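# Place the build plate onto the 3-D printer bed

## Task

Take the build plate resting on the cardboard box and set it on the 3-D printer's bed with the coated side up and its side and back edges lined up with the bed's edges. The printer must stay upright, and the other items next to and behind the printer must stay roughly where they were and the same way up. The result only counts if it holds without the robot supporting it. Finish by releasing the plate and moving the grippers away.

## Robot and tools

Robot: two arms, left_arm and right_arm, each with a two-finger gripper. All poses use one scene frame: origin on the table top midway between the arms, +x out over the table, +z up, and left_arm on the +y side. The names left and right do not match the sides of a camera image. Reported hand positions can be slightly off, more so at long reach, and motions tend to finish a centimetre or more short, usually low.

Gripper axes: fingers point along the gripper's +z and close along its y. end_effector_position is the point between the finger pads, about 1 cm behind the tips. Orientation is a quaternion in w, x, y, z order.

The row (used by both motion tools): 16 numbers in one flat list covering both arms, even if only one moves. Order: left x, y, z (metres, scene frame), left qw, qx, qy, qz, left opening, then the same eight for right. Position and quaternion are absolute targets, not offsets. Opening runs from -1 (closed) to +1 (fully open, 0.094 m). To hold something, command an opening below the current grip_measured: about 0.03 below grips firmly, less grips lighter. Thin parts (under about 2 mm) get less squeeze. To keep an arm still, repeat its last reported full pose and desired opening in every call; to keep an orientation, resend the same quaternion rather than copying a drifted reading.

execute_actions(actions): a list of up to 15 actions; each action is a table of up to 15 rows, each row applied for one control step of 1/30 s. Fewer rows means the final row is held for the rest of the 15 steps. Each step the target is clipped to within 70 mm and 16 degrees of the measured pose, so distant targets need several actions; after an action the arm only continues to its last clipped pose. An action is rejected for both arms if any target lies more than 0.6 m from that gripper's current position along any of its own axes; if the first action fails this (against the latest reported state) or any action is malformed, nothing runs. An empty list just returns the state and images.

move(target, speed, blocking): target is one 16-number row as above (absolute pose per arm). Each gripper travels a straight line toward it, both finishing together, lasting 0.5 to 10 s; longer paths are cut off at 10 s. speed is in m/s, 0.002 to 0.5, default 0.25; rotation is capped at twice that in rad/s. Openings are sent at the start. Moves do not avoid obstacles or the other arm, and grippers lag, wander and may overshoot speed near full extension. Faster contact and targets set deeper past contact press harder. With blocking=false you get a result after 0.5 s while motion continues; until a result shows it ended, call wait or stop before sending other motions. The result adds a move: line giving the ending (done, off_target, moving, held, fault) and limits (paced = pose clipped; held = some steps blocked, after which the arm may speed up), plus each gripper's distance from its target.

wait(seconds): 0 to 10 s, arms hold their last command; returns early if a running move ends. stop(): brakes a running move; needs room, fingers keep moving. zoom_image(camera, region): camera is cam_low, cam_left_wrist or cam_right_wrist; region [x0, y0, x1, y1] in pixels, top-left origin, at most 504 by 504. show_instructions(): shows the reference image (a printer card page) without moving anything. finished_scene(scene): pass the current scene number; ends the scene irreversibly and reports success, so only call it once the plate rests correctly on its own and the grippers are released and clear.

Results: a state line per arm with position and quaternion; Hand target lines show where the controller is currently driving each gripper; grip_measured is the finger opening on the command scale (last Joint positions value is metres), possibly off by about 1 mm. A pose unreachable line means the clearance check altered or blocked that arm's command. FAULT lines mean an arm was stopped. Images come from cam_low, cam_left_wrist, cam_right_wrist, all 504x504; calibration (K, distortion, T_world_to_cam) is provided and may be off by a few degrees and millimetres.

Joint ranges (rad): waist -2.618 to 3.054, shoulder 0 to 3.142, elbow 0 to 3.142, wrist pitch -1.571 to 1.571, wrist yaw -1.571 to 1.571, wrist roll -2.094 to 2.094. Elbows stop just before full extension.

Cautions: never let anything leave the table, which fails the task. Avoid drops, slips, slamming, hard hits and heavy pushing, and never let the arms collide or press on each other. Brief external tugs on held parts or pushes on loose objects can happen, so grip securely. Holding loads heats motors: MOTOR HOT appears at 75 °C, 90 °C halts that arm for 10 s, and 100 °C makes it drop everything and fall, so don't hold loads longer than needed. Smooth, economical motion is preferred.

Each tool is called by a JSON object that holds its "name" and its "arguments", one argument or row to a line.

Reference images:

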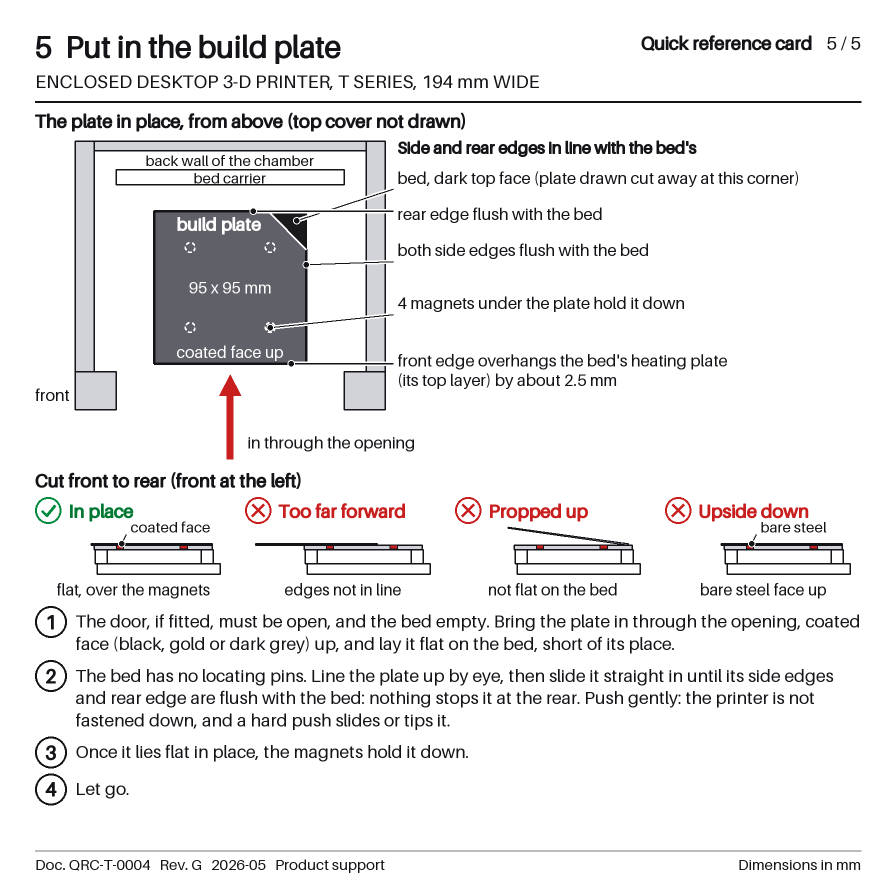

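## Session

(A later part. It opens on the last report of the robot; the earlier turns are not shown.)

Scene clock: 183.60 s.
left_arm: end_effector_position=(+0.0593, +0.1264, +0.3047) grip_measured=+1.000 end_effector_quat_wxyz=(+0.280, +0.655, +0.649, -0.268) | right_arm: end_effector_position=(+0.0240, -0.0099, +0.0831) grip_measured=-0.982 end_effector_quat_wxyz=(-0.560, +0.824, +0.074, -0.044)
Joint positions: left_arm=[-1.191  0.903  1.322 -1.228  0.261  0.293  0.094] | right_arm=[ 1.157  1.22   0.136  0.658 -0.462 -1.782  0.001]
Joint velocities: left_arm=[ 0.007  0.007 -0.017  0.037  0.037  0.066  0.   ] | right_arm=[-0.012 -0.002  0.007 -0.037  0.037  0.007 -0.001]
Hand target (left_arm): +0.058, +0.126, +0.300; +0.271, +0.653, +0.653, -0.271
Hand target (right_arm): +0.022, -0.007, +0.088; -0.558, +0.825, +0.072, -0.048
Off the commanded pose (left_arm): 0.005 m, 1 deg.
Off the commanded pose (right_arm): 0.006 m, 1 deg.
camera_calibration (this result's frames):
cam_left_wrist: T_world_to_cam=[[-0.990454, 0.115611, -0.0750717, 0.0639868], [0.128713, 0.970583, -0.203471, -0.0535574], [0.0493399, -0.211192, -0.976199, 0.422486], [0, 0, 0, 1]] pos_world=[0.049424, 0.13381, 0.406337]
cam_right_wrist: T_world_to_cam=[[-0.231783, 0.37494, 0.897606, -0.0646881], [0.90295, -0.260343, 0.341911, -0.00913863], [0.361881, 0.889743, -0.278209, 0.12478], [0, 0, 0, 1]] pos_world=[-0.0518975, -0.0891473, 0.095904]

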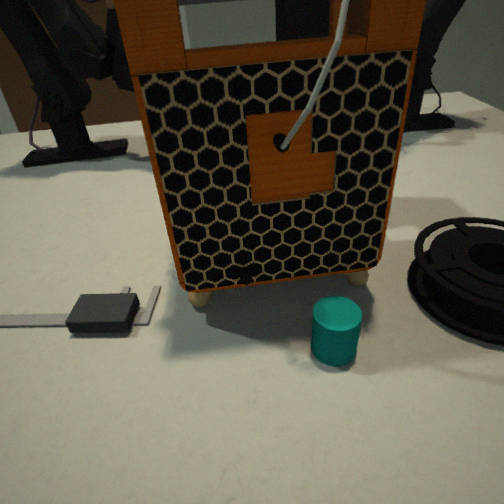

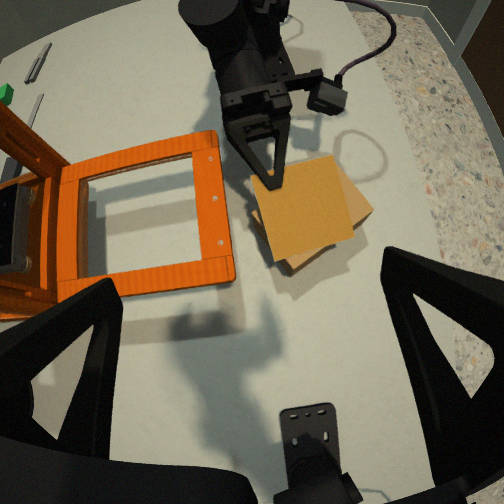

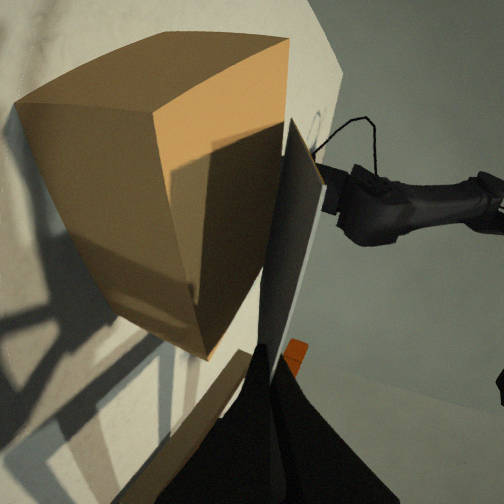

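{"name": "move", "arguments": {
  "target": [0.2,0.13,0.37,0.5649,0.1422,0.8067,-0.0996,1,0.03,-0.01,0.17,0.5571,-0.8258,-0.0722,0.0486,-1],
  "speed": 0.2
}}

{"name": "move", "arguments": {
  "target": [0.2,0.13,0.37,0.5649,0.1422,0.8067,-0.0996,1,0.17,0.0,0.18,0.4837,-0.5564,0.5099,-0.4433,-1],
  "speed": 0.2
}}

Scene clock: 207.00 s.
left_arm: end_effector_position=(+0.1942, +0.1292, +0.3573) grip_measured=+1.000 end_effector_quat_wxyz=(+0.555, +0.164, +0.810, -0.091) | right_arm: end_effector_position=(+0.0290, -0.0102, +0.1485) grip_measured=-0.982 end_effector_quat_wxyz=(-0.538, +0.839, +0.065, -0.053)
Joint positions: left_arm=[-1.446  1.047  1.304 -0.949 -0.958 -0.557  0.094] | right_arm=[ 1.131  0.935  0.39   0.057 -0.482 -1.79   0.001]
Joint velocities: left_arm=[ 0.022  0.022  0.007  0.095 -0.007 -0.007  0.   ] | right_arm=[-0.002 -0.007  0.007 -0.037 -0.022 -0.066 -0.   ]
Hand target (left_arm): +0.198, +0.131, +0.370; +0.566, +0.142, +0.806, -0.098
Hand target (right_arm): +0.031, -0.007, +0.169; -0.558, +0.826, +0.072, -0.049
Off the commanded pose (left_arm): 0.014 m, 3 deg.
Off the commanded pose (right_arm): 0.022 m, 3 deg.
move: off_target (left_arm, right_arm)
camera_calibration (this result's frames):
cam_left_wrist: T_world_to_cam=[[-0.441622, -0.8877, -0.130225, 0.244045], [-0.70451, 0.432977, -0.562313, 0.296582], [0.55555, -0.156585, -0.816606, 0.3054], [0, 0, 0, 1]] pos_world=[0.147055, 0.136046, 0.447944]
cam_right_wrist: T_world_to_cam=[[-0.211033, 0.423824, 0.880817, -0.11969], [0.908964, -0.246337, 0.336307, -0.0352541], [0.359513, 0.871603, -0.333256, 0.149441], [0, 0, 0, 1]] pos_world=[-0.0469398, -0.0882105, 0.167083]

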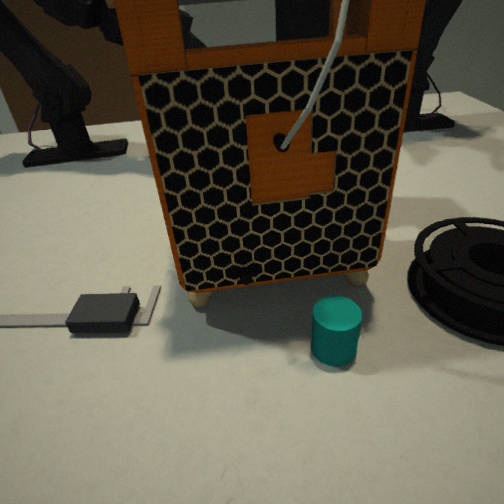

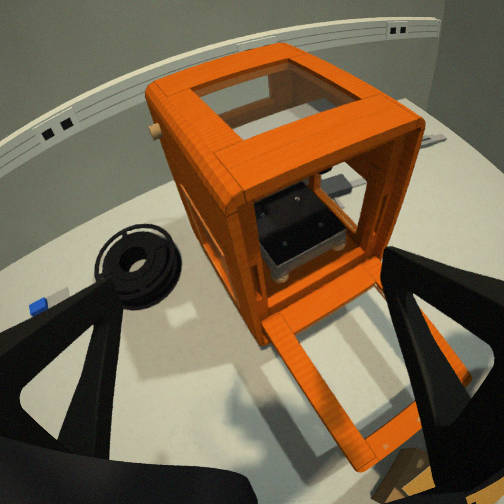

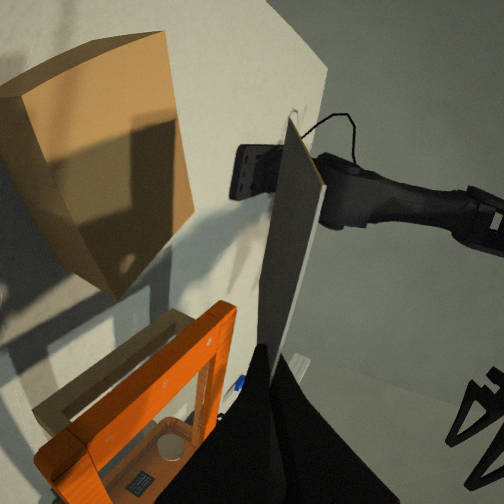

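Scene clock: 212.10 s.
left_arm: end_effector_position=(+0.1967, +0.1298, +0.3589) grip_measured=+1.000 end_effector_quat_wxyz=(+0.557, +0.157, +0.810, -0.093) | right_arm: end_effector_position=(+0.1677, +0.0014, +0.1718) grip_measured=-0.982 end_effector_quat_wxyz=(-0.475, +0.578, -0.496, +0.440)
Joint positions: left_arm=[-1.436  1.047  1.304 -0.937 -0.958 -0.557  0.094] | right_arm=[ 1.509  1.685  0.95  -0.313  1.384 -0.57   0.001]
Joint velocities: left_arm=[ 0.007 -0.002  0.012 -0.066 -0.007 -0.022  0.   ] | right_arm=[ 0.002  0.012  0.056 -0.212 -0.037  0.168  0.001]
Hand target (left_arm): +0.200, +0.130, +0.370; +0.565, +0.142, +0.807, -0.100
Hand target (right_arm): +0.172, +0.002, +0.181; -0.480, +0.560, -0.506, +0.447
Off the commanded pose (left_arm): 0.012 m, 2 deg.
Off the commanded pose (right_arm): 0.009 m, 3 deg.
move: off_target (left_arm, right_arm)
camera_calibration (this result's frames):
cam_left_wrist: T_world_to_cam=[[-0.432249, -0.893623, -0.120824, 0.241411], [-0.708002, 0.419296, -0.568264, 0.303503], [0.558475, -0.160088, -0.813927, 0.304304], [0, 0, 0, 1]] pos_world=[0.149284, 0.137188, 0.449319]
cam_right_wrist: T_world_to_cam=[[0.181384, 0.214542, 0.959725, -0.194975], [-0.369175, -0.889682, 0.268657, 0.0605025], [0.911488, -0.403036, -0.0821707, -0.0367375], [0, 0, 0, 1]] pos_world=[0.0911872, 0.0808518, 0.167849]

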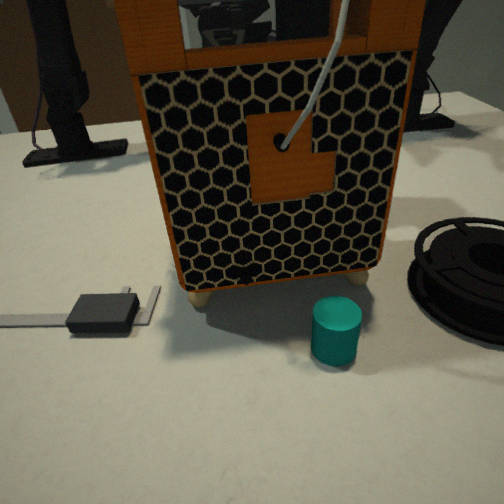

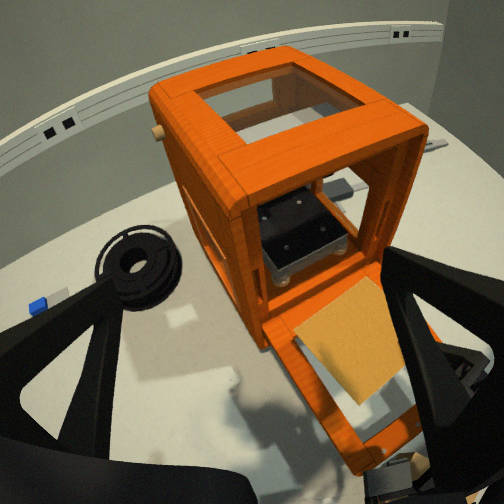

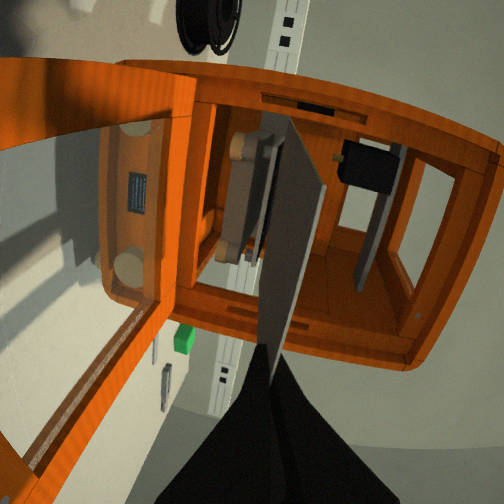

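{"name": "zoom_image", "arguments": {
  "camera": "cam_left_wrist",
  "region": [230,170,430,370]
}}

{"name": "zoom_image", "arguments": {
  "camera": "cam_right_wrist",
  "region": [180,90,400,310]
}}

Region (230, 170, 430, 370) of cam_left_wrist's 504x504 image, scaled by 2.520, with more detail than that image has.

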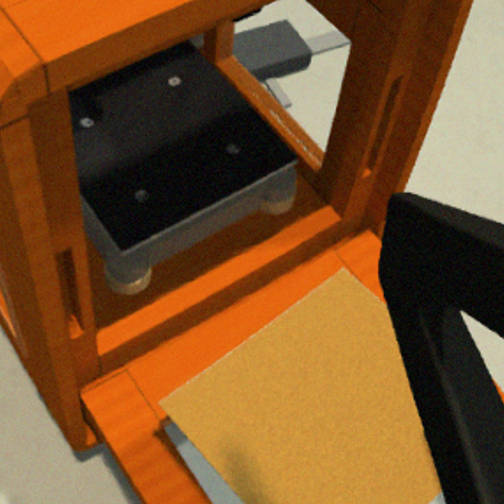

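Region (180, 90, 400, 310) of cam_right_wrist's 504x504 image, scaled by 2.291, with more detail than that image has.

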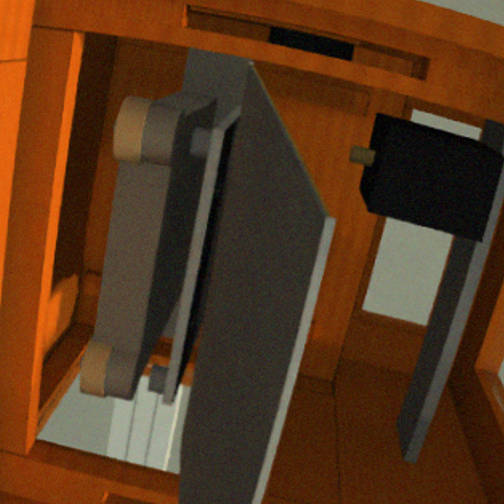

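{"name": "move", "arguments": {
  "target": [0.2,0.09,0.32,0.633,0.133,0.7544,-0.1116,1,0.22,-0.013,0.182,0.4693,-0.5122,0.5304,-0.4860,-1],
  "speed": 0.08
}}

{"name": "zoom_image", "arguments": {
  "camera": "cam_left_wrist",
  "region": [180,180,420,420]
}}

Scene clock: 250.10 s.
left_arm: end_effector_position=(+0.2009, +0.0879, +0.3181) grip_measured=+1.000 end_effector_quat_wxyz=(+0.628, +0.136, +0.758, -0.112) | right_arm: end_effector_position=(+0.2169, -0.0037, +0.1845) grip_measured=-0.983 end_effector_quat_wxyz=(+0.473, -0.521, +0.535, -0.468)
Joint positions: left_arm=[-1.484  1.047  0.935 -0.301 -1.085 -0.37   0.094] | right_arm=[ 1.364  1.711  0.947 -0.006  1.406 -0.788  0.001]
Joint velocities: left_arm=[-0.007 -0.022 -0.002  0.007 -0.007  0.022  0.   ] | right_arm=[-0.002 -0.007 -0.129  0.154  0.007 -0.037 -0.   ]
Hand target (left_arm): +0.200, +0.091, +0.319; +0.633, +0.132, +0.755, -0.111
Hand target (right_arm): +0.220, -0.012, +0.182; -0.467, +0.513, -0.533, +0.484
Off the commanded pose (left_arm): 0.003 m, 1 deg.
Off the commanded pose (right_arm): 0.010 m, 2 deg.
move: done
camera_calibration (this result's frames):
cam_left_wrist: T_world_to_cam=[[-0.405259, -0.907663, -0.10915, 0.192952], [-0.60829, 0.35685, -0.708973, 0.331102], [0.682458, -0.220922, -0.696738, 0.205183], [0, 0, 0, 1]] pos_world=[0.139573, 0.102311, 0.398762]
cam_right_wrist: T_world_to_cam=[[0.161436, 0.134741, 0.977642, -0.21421], [-0.49128, -0.848192, 0.198024, 0.110437], [0.85591, -0.512264, -0.0707329, -0.0729807], [0, 0, 0, 1]] pos_world=[0.151302, 0.0851494, 0.182389]

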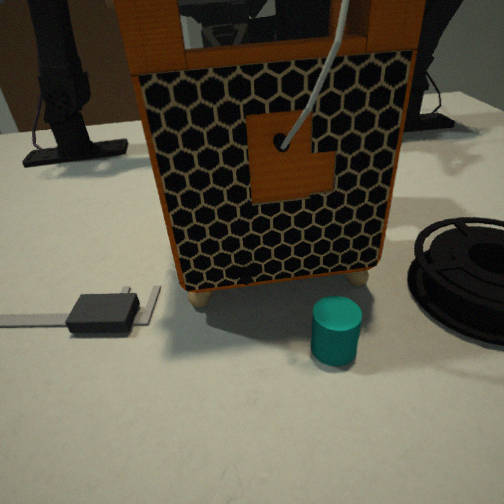

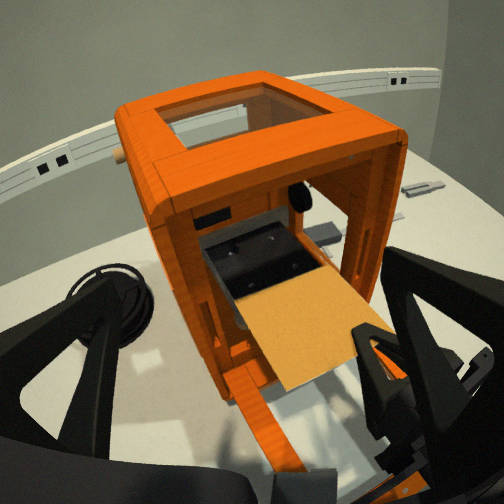

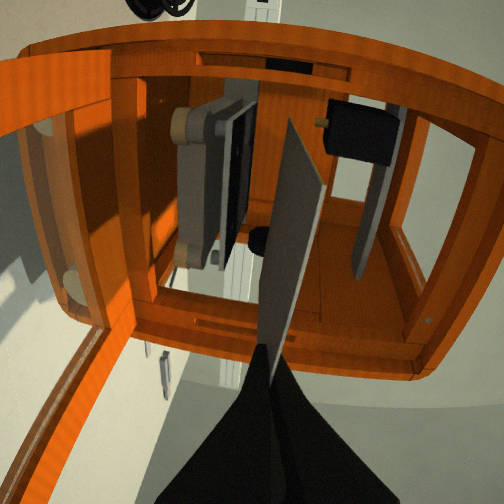

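Region (180, 180, 420, 420) of cam_left_wrist's 504x504 image, scaled by 2.100, with more detail than that image has.

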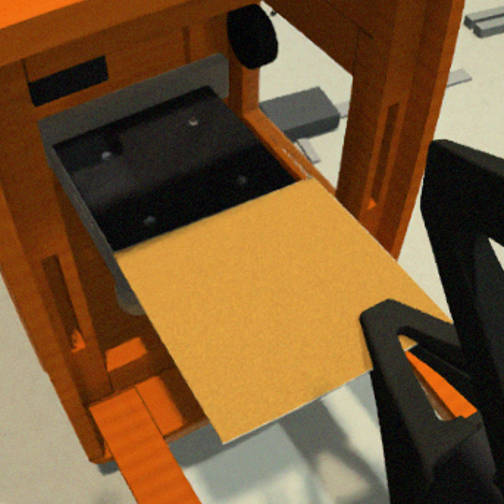

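{"name": "move", "arguments": {
  "target": [0.2,0.09,0.32,0.633,0.133,0.7544,-0.1116,1,0.29,-0.013,0.172,0.4693,-0.5122,0.5304,-0.4860,-1],
  "speed": 0.05
}}

{"name": "zoom_image", "arguments": {
  "camera": "cam_left_wrist",
  "region": [180,180,380,380]
}}

Scene clock: 265.20 s.
left_arm: end_effector_position=(+0.2010, +0.0876, +0.3190) grip_measured=+1.000 end_effector_quat_wxyz=(+0.629, +0.136, +0.757, -0.113) | right_arm: end_effector_position=(+0.2878, -0.0083, +0.1791) grip_measured=-0.983 end_effector_quat_wxyz=(+0.474, -0.510, +0.532, -0.482)
Joint positions: left_arm=[-1.484  1.047  0.935 -0.294 -1.086 -0.364  0.094] | right_arm=[ 1.157  1.799  0.863  0.654  1.256 -1.288  0.001]
Joint velocities: left_arm=[-0.002  0.007 -0.012  0.022 -0.007 -0.022  0.   ] | right_arm=[ 0.002 -0.007 -0.017  0.081  0.007  0.022 -0.001]
Hand target (left_arm): +0.200, +0.090, +0.320; +0.633, +0.133, +0.755, -0.111
Hand target (right_arm): +0.290, -0.012, +0.172; +0.469, -0.513, +0.531, -0.484
Off the commanded pose (left_arm): 0.003 m, 1 deg.
Off the commanded pose (right_arm): 0.009 m, 1 deg.
move: done
camera_calibration (this result's frames):
cam_left_wrist: T_world_to_cam=[[-0.405603, -0.907543, -0.108865, 0.192706], [-0.606075, 0.356182, -0.711201, 0.332235], [0.684221, -0.222485, -0.694508, 0.204749], [0, 0, 0, 1]] pos_world=[0.139428, 0.102106, 0.399465]
cam_right_wrist: T_world_to_cam=[[0.136762, 0.136925, 0.981095, -0.213258], [-0.515234, -0.836062, 0.188506, 0.151149], [0.846068, -0.531274, -0.0437929, -0.138571], [0, 0, 0, 1]] pos_world=[0.224283, 0.0819508, 0.174666]

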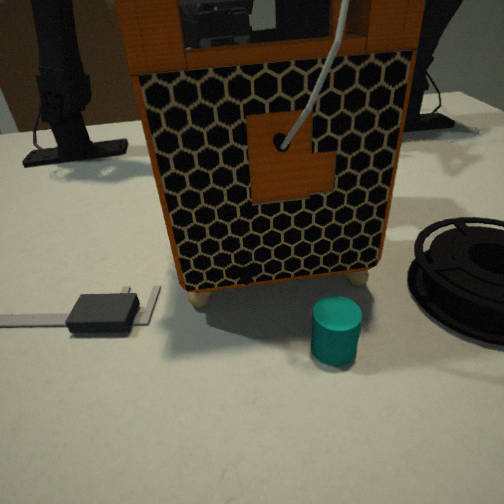

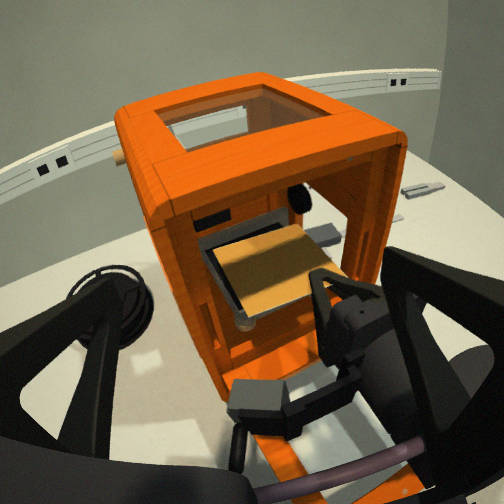

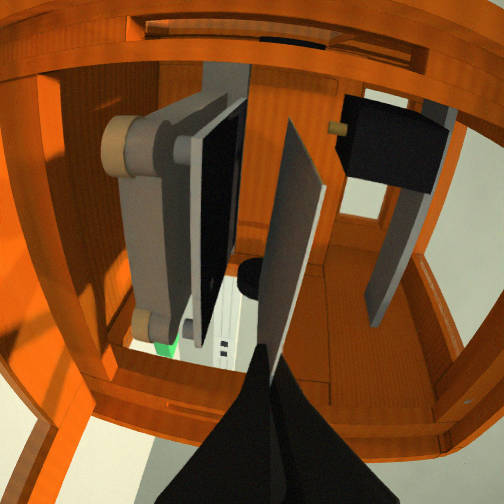

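Region (180, 180, 380, 380) of cam_left_wrist's 504x504 image, scaled by 2.520, with more detail than that image has.

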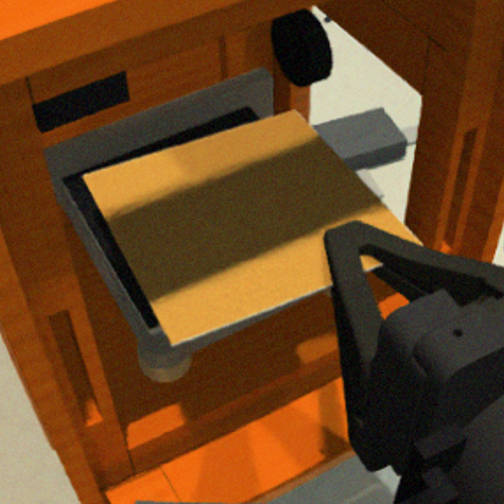

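{"name": "move", "arguments": {
  "target": [0.2,0.09,0.32,0.633,0.133,0.7544,-0.1116,1,0.298,-0.013,0.154,0.4693,-0.5122,0.5304,-0.4860,-1],
  "speed": 0.03
}}

{"name": "zoom_image", "arguments": {
  "camera": "cam_left_wrist",
  "region": [180,180,380,380]
}}

Scene clock: 271.47 s.
left_arm: end_effector_position=(+0.2010, +0.0875, +0.3190) grip_measured=+1.000 end_effector_quat_wxyz=(+0.629, +0.135, +0.757, -0.113) | right_arm: end_effector_position=(+0.2950, -0.0092, +0.1590) grip_measured=-0.983 end_effector_quat_wxyz=(+0.471, -0.512, +0.530, -0.484)
Joint positions: left_arm=[-1.484  1.047  0.935 -0.294 -1.086 -0.364  0.094] | right_arm=[ 1.137  1.863  0.84   0.753  1.237 -1.311  0.001]
Joint velocities: left_arm=[ 0.012 -0.002  0.002 -0.007 -0.022  0.051  0.   ] | right_arm=[-0.012 -0.012  0.002  0.022 -0.022 -0.051 -0.001]
Hand target (left_arm): +0.200, +0.090, +0.320; +0.633, +0.133, +0.755, -0.112
Hand target (right_arm): +0.298, -0.013, +0.154; -0.469, +0.512, -0.531, +0.485
Off the commanded pose (left_arm): 0.003 m, 1 deg.
Off the commanded pose (right_arm): 0.007 m, 0 deg.
move: done
camera_calibration (this result's frames):
cam_left_wrist: T_world_to_cam=[[-0.405599, -0.907584, -0.108535, 0.192589], [-0.606049, 0.355912, -0.711358, 0.332352], [0.684246, -0.222749, -0.694399, 0.204763], [0, 0, 0, 1]] pos_world=[0.139427, 0.102114, 0.399511]
cam_right_wrist: T_world_to_cam=[[0.138451, 0.146559, 0.979465, -0.194623], [-0.515472, -0.833806, 0.197628, 0.156494], [0.845648, -0.532248, -0.0398938, -0.146551], [0, 0, 0, 1]] pos_world=[0.231545, 0.0810077, 0.153852]

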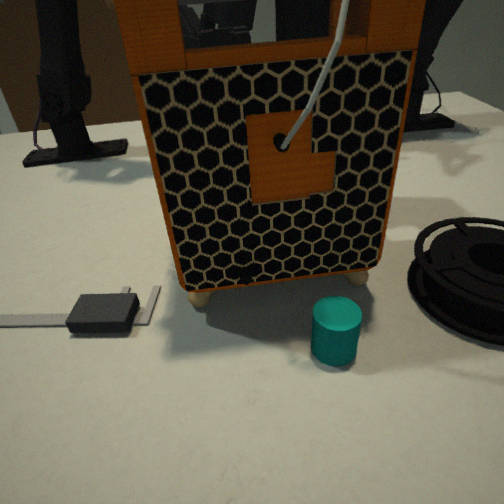

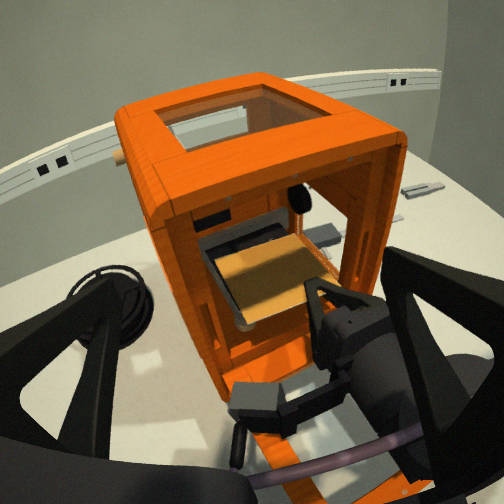

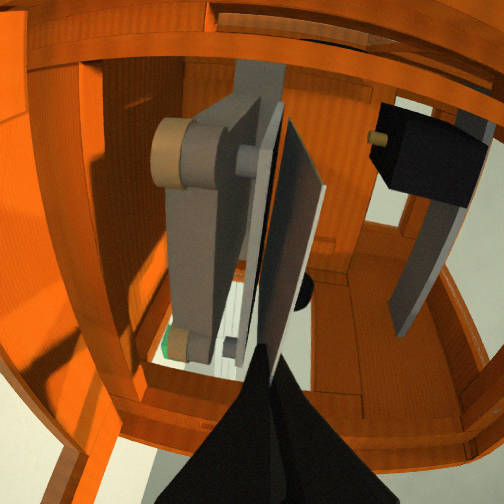

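Region (180, 180, 380, 380) of cam_left_wrist's 504x504 image, scaled by 2.520, with more detail than that image has.

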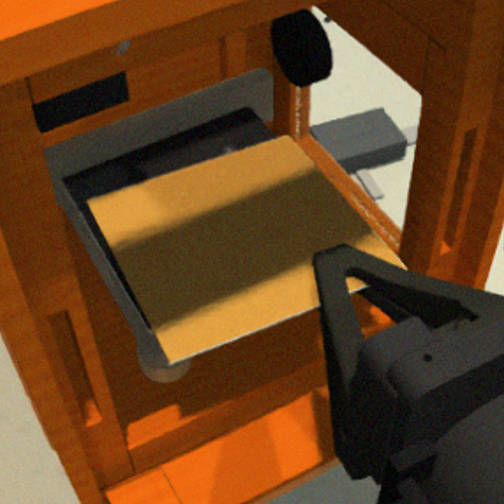

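{"name": "move", "arguments": {
  "target": [0.2,0.09,0.32,0.633,0.133,0.7544,-0.1116,1,0.298,-0.005,0.151,0.4910,-0.5174,0.5085,-0.4825,-1],
  "speed": 0.02
}}

{"name": "zoom_image", "arguments": {
  "camera": "cam_left_wrist",
  "region": [190,200,350,360]
}}

Scene clock: 290.73 s.
left_arm: end_effector_position=(+0.2010, +0.0875, +0.3190) grip_measured=+1.000 end_effector_quat_wxyz=(+0.629, +0.135, +0.757, -0.113) | right_arm: end_effector_position=(+0.2954, -0.0010, +0.1562) grip_measured=-0.983 end_effector_quat_wxyz=(+0.493, -0.516, +0.509, -0.481)
Joint positions: left_arm=[-1.484  1.047  0.935 -0.294 -1.086 -0.364  0.094] | right_arm=[ 1.137  1.915  0.809  0.965  1.196 -1.435  0.001]
Joint velocities: left_arm=[ 0.007 -0.002 -0.002 -0.051  0.022 -0.022  0.   ] | right_arm=[ 0.017 -0.002 -0.022  0.037 -0.007 -0.037 -0.001]
Hand target (left_arm): +0.200, +0.090, +0.320; +0.633, +0.133, +0.755, -0.112
Hand target (right_arm): +0.298, -0.005, +0.151; +0.491, -0.517, +0.508, -0.483
Off the commanded pose (left_arm): 0.003 m, 1 deg.
Off the commanded pose (right_arm): 0.007 m, 0 deg.
move: done
camera_calibration (this result's frames):
cam_left_wrist: T_world_to_cam=[[-0.405599, -0.907584, -0.108535, 0.192589], [-0.606049, 0.355912, -0.711358, 0.332352], [0.684246, -0.222749, -0.694399, 0.204763], [0, 0, 0, 1]] pos_world=[0.139427, 0.102114, 0.399511]
cam_right_wrist: T_world_to_cam=[[0.0953023, 0.151446, 0.983861, -0.181076], [-0.481142, -0.858233, 0.178714, 0.156875], [0.871447, -0.490409, -0.00892435, -0.154993], [0, 0, 0, 1]] pos_world=[0.227805, 0.0860487, 0.148735]

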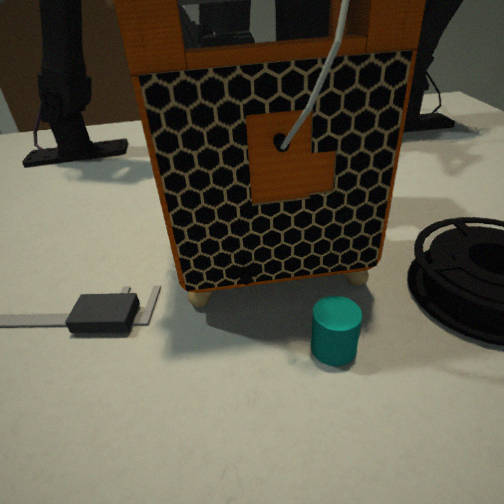

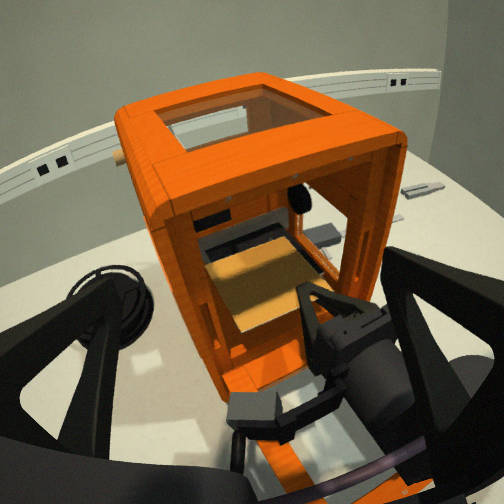

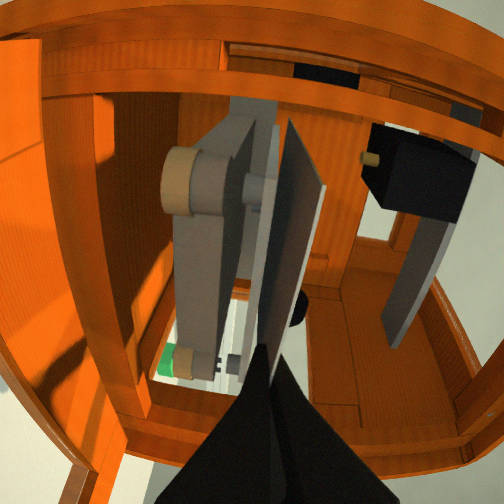

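Region (190, 200, 350, 360) of cam_left_wrist's 504x504 image, scaled by 3.150, with more detail than that image has.

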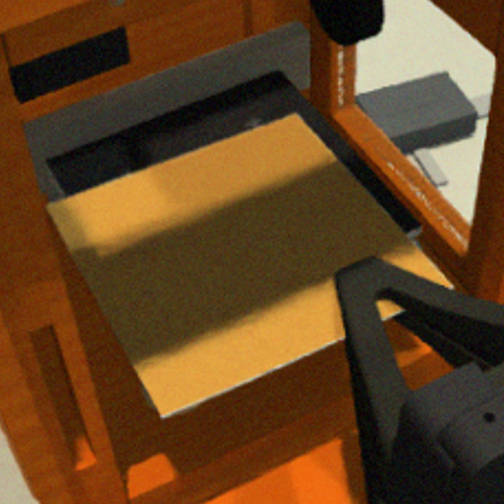

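{"name": "move", "arguments": {
  "target": [0.2,0.09,0.32,0.633,0.133,0.7544,-0.1116,1,0.302,-0.012,0.148,0.4910,-0.5174,0.5085,-0.4825,-1],
  "speed": 0.02
}}

{"name": "zoom_image", "arguments": {
  "camera": "cam_left_wrist",
  "region": [190,200,350,360]
}}

Scene clock: 301.93 s.
left_arm: end_effector_position=(+0.2010, +0.0875, +0.3190) grip_measured=+1.000 end_effector_quat_wxyz=(+0.629, +0.135, +0.757, -0.113) | right_arm: end_effector_position=(+0.2993, -0.0060, +0.1547) grip_measured=-0.983 end_effector_quat_wxyz=(+0.497, -0.513, +0.510, -0.479)
Joint positions: left_arm=[-1.484  1.047  0.935 -0.294 -1.086 -0.364  0.094] | right_arm=[ 1.12   1.915  0.788  1.005  1.176 -1.443  0.001]
Joint velocities: left_arm=[-0.007  0.002 -0.017  0.037 -0.007  0.007  0.   ] | right_arm=[-0.017 -0.007  0.007 -0.051 -0.081  0.007  0.001]
Hand target (left_arm): +0.200, +0.090, +0.320; +0.633, +0.133, +0.755, -0.112
Hand target (right_arm): +0.302, -0.012, +0.148; +0.491, -0.518, +0.509, -0.482
Off the commanded pose (left_arm): 0.003 m, 1 deg.
Off the commanded pose (right_arm): 0.009 m, 1 deg.
move: done
camera_calibration (this result's frames):
cam_left_wrist: T_world_to_cam=[[-0.405599, -0.907584, -0.108535, 0.192589], [-0.606049, 0.355912, -0.711358, 0.332352], [0.684246, -0.222749, -0.694399, 0.204763], [0, 0, 0, 1]] pos_world=[0.139427, 0.102114, 0.399511]
cam_right_wrist: T_world_to_cam=[[0.0908075, 0.141493, 0.985766, -0.178214], [-0.478395, -0.861965, 0.167793, 0.155608], [0.873437, -0.486822, -0.0105831, -0.1612], [0, 0, 0, 1]] pos_world=[0.231423, 0.0808686, 0.147861]

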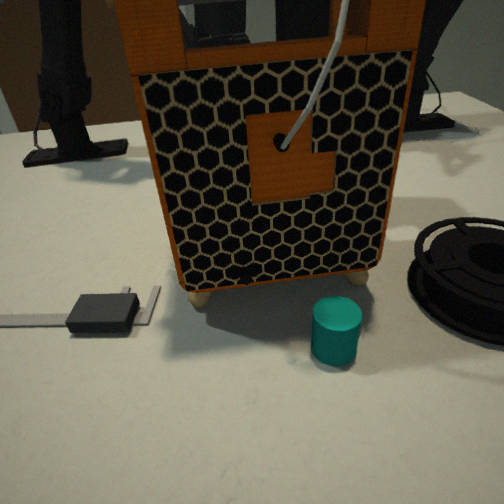

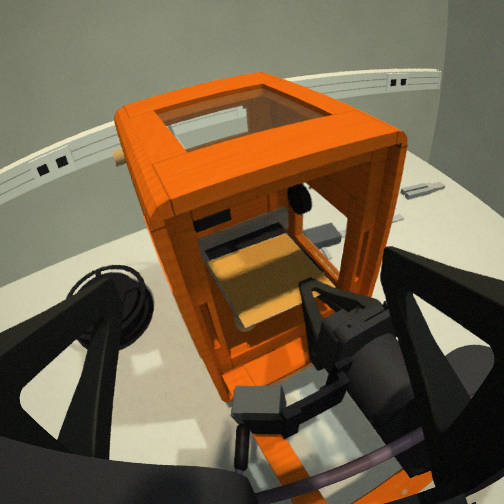

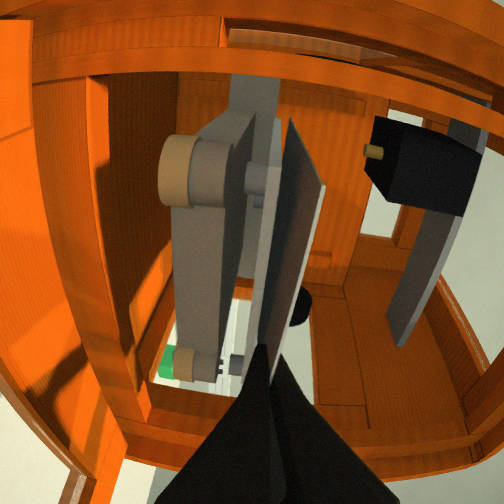

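Region (190, 200, 350, 360) of cam_left_wrist's 504x504 image, scaled by 3.150, with more detail than that image has.

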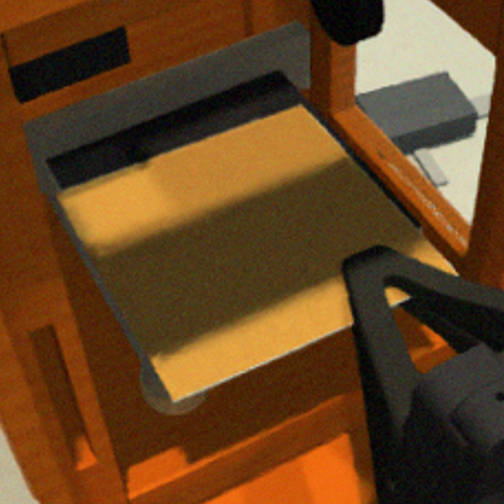

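Still ~2 mm to +y. Shift and lower.

{"name": "move", "arguments": {
  "target": [0.2,0.09,0.32,0.633,0.133,0.7544,-0.1116,1,0.302,-0.0145,0.144,0.4910,-0.5174,0.5085,-0.4825,-1],
  "speed": 0.02
}}

{"name": "zoom_image", "arguments": {
  "camera": "cam_left_wrist",
  "region": [190,200,350,360]
}}

Scene clock: 310.20 s.
left_arm: end_effector_position=(+0.2010, +0.0875, +0.3190) grip_measured=+1.000 end_effector_quat_wxyz=(+0.629, +0.136, +0.757, -0.113) | right_arm: end_effector_position=(+0.2984, -0.0073, +0.1544) grip_measured=-0.983 end_effector_quat_wxyz=(+0.502, -0.511, +0.510, -0.476)
Joint positions: left_arm=[-1.484  1.047  0.935 -0.294 -1.086 -0.364  0.094] | right_arm=[ 1.12   1.915  0.775  1.031  1.171 -1.444  0.001]
Joint velocities: left_arm=[ 0.007 -0.007 -0.012 -0.007 -0.066 -0.037  0.   ] | right_arm=[ 0.007  0.012 -0.007 -0.007  0.022  0.022 -0.   ]
Hand target (left_arm): +0.200, +0.090, +0.320; +0.633, +0.133, +0.755, -0.111
Hand target (right_arm): +0.302, -0.015, +0.144; +0.491, -0.517, +0.509, -0.482
Off the commanded pose (left_arm): 0.003 m, 1 deg.
Off the commanded pose (right_arm): 0.013 m, 2 deg.
move: off_target (right_arm)
camera_calibration (this result's frames):
cam_left_wrist: T_world_to_cam=[[-0.405649, -0.907518, -0.108907, 0.192712], [-0.605932, 0.356205, -0.711312, 0.332288], [0.684321, -0.222553, -0.694388, 0.204727], [0, 0, 0, 1]] pos_world=[0.139418, 0.10209, 0.399508]
cam_right_wrist: T_world_to_cam=[[0.0859993, 0.131285, 0.987607, -0.176528], [-0.475095, -0.86591, 0.156478, 0.154802], [0.875722, -0.482664, -0.012095, -0.161529], [0, 0, 0, 1]] pos_world=[0.230181, 0.0792557, 0.148163]

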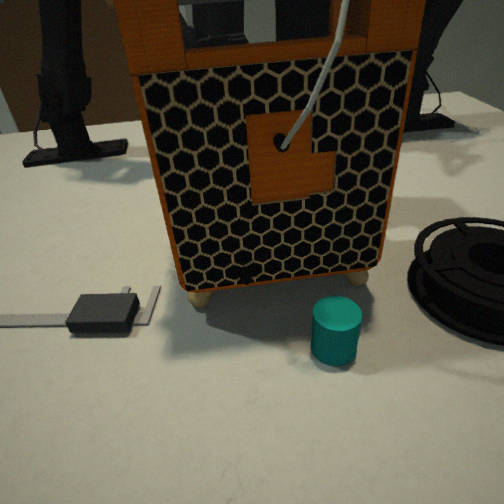

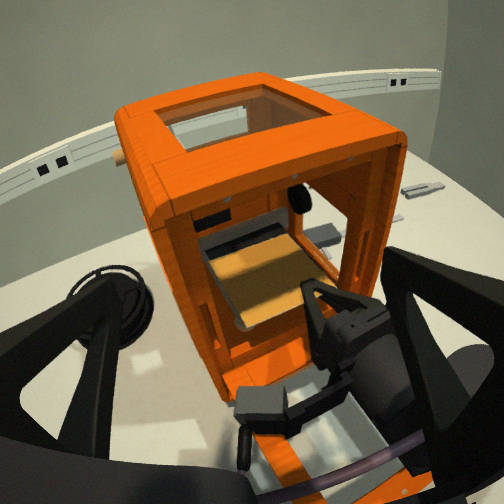

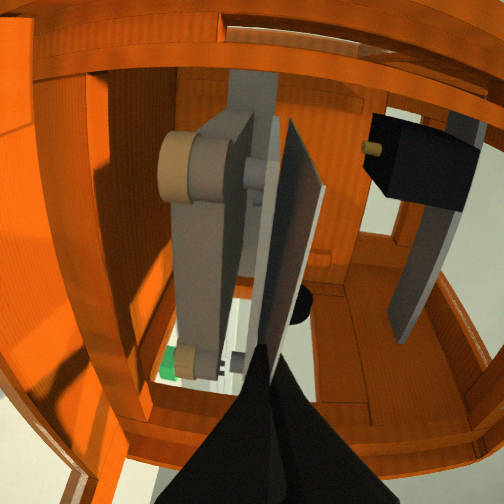

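Region (190, 200, 350, 360) of cam_left_wrist's 504x504 image, scaled by 3.150, with more detail than that image has.

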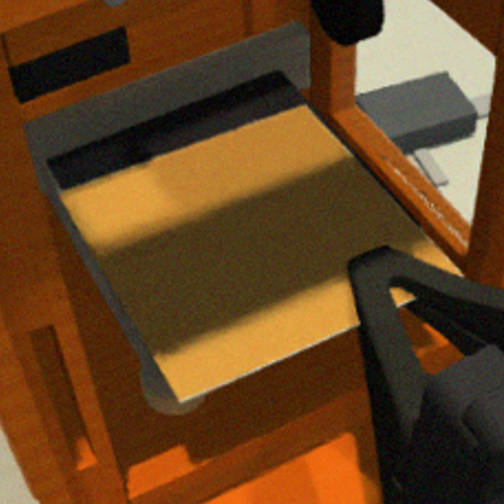

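{"name": "move", "arguments": {
  "target": [0.2,0.09,0.32,0.633,0.133,0.7544,-0.1116,1,0.302,-0.0145,0.140,0.4868,-0.5129,0.5129,-0.4868,-1],
  "speed": 0.02
}}

{"name": "zoom_image", "arguments": {
  "camera": "cam_left_wrist",
  "region": [190,200,350,360]
}}

Scene clock: 317.47 s.
left_arm: end_effector_position=(+0.2010, +0.0875, +0.3190) grip_measured=+1.000 end_effector_quat_wxyz=(+0.629, +0.136, +0.757, -0.113) | right_arm: end_effector_position=(+0.2987, -0.0071, +0.1533) grip_measured=-0.983 end_effector_quat_wxyz=(+0.506, -0.506, +0.512, -0.475)
Joint positions: left_arm=[-1.484  1.047  0.935 -0.294 -1.086 -0.364  0.094] | right_arm=[ 1.12   1.926  0.774  1.056  1.174 -1.444  0.001]
Joint velocities: left_arm=[ 0.007 -0.002 -0.002 -0.007 -0.037  0.037  0.   ] | right_arm=[-0.002 -0.007  0.002  0.051  0.007 -0.081 -0.   ]
Hand target (left_arm): +0.200, +0.090, +0.320; +0.633, +0.133, +0.755, -0.112
Hand target (right_arm): +0.302, -0.015, +0.140; +0.487, -0.513, +0.513, -0.486
Off the commanded pose (left_arm): 0.003 m, 1 deg.
Off the commanded pose (right_arm): 0.016 m, 3 deg.
move: off_target (right_arm)
camera_calibration (this result's frames):
cam_left_wrist: T_world_to_cam=[[-0.405649, -0.907518, -0.108907, 0.192712], [-0.605932, 0.356205, -0.711312, 0.332288], [0.684321, -0.222553, -0.694388, 0.204727], [0, 0, 0, 1]] pos_world=[0.139418, 0.10209, 0.399508]
cam_right_wrist: T_world_to_cam=[[0.0814216, 0.119601, 0.989478, -0.174468], [-0.477793, -0.86658, 0.144063, 0.15802], [0.874691, -0.484495, -0.0134137, -0.161159], [0, 0, 0, 1]] pos_world=[0.230671, 0.0797228, 0.147705]

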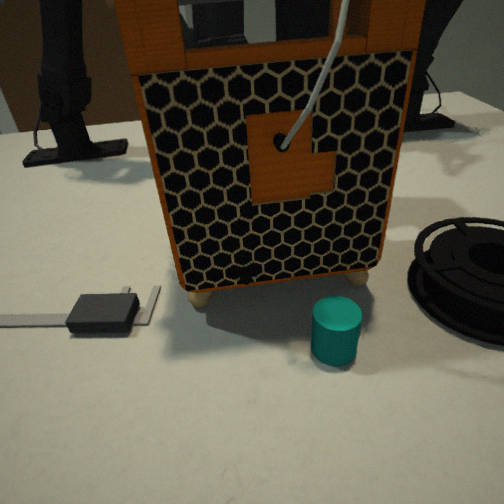

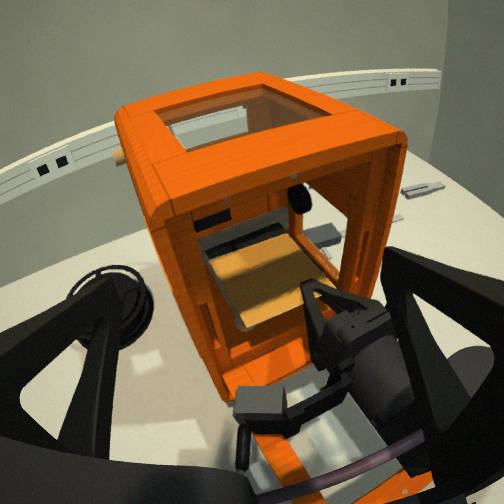

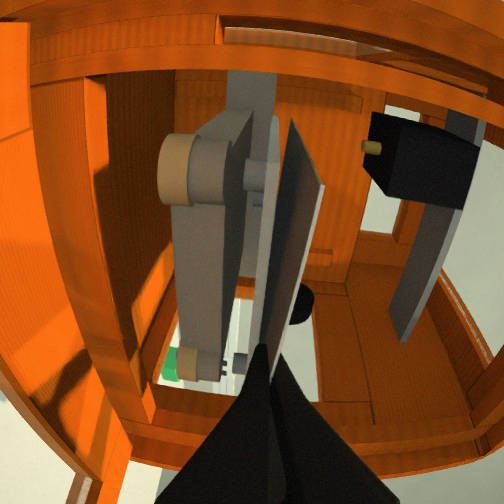

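Region (190, 200, 350, 360) of cam_left_wrist's 504x504 image, scaled by 3.150, with more detail than that image has.

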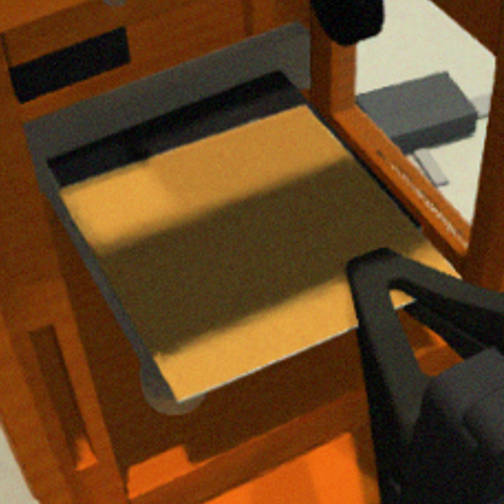

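{"name": "move", "arguments": {
  "target": [0.2,0.09,0.32,0.633,0.133,0.7544,-0.1116,1,0.302,-0.0155,0.150,0.4868,-0.5129,0.5129,-0.4868,-1],
  "speed": 0.02
}}

{"name": "zoom_image", "arguments": {
  "camera": "cam_left_wrist",
  "region": [190,200,350,360]
}}

Scene clock: 329.20 s.
left_arm: end_effector_position=(+0.2010, +0.0875, +0.3190) grip_measured=+1.000 end_effector_quat_wxyz=(+0.629, +0.136, +0.757, -0.113) | right_arm: end_effector_position=(+0.2987, -0.0072, +0.1529) grip_measured=-0.983 end_effector_quat_wxyz=(+0.504, -0.508, +0.511, -0.476)
Joint positions: left_arm=[-1.484  1.047  0.935 -0.294 -1.086 -0.364  0.094] | right_arm=[ 1.12   1.926  0.774  1.053  1.174 -1.447  0.001]
Joint velocities: left_arm=[ 0.012  0.012 -0.002  0.022 -0.007 -0.037  0.   ] | right_arm=[ 0.002 -0.007 -0.007 -0.007 -0.037  0.037  0.001]
Hand target (left_arm): +0.200, +0.090, +0.320; +0.633, +0.133, +0.755, -0.112
Hand target (right_arm): +0.302, -0.016, +0.150; +0.487, -0.512, +0.513, -0.487
Off the commanded pose (left_arm): 0.003 m, 1 deg.
Off the commanded pose (right_arm): 0.009 m, 2 deg.
move: done
camera_calibration (this result's frames):
cam_left_wrist: T_world_to_cam=[[-0.405649, -0.907518, -0.108907, 0.192712], [-0.605932, 0.356205, -0.711312, 0.332288], [0.684321, -0.222553, -0.694388, 0.204727], [0, 0, 0, 1]] pos_world=[0.139418, 0.10209, 0.399508]
cam_right_wrist: T_world_to_cam=[[0.0823091, 0.124693, 0.988775, -0.174216], [-0.477908, -0.865689, 0.148953, 0.157272], [0.874545, -0.484804, -0.0116622, -0.16143], [0, 0, 0, 1]] pos_world=[0.230679, 0.0796101, 0.146951]

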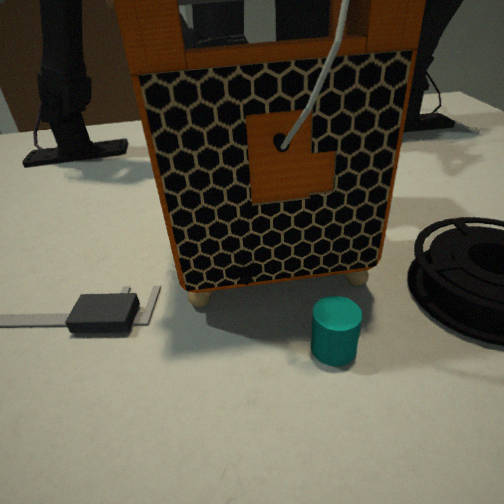

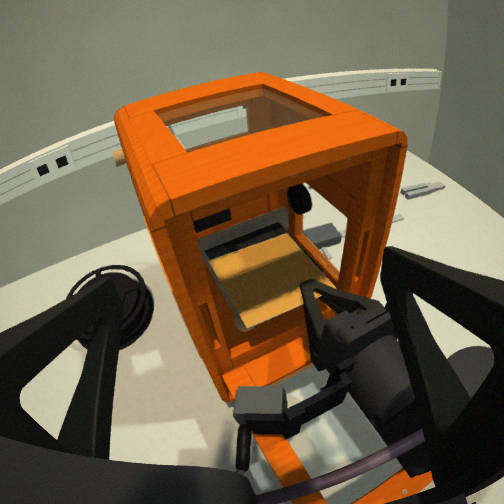

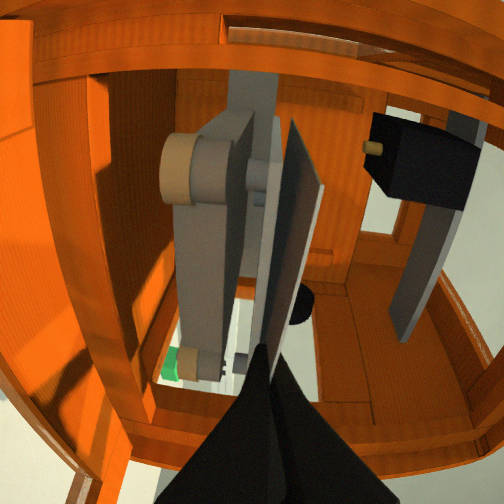

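Region (190, 200, 350, 360) of cam_left_wrist's 504x504 image, scaled by 3.150, with more detail than that image has.

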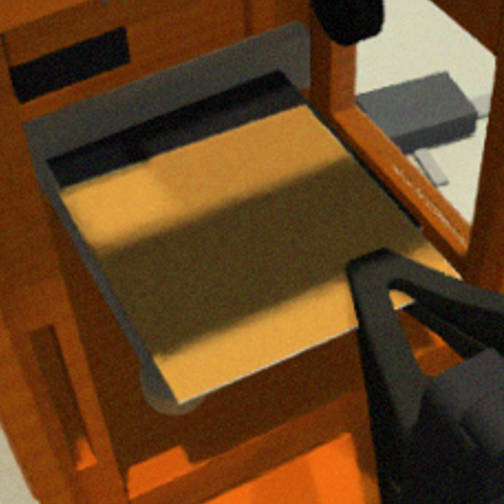

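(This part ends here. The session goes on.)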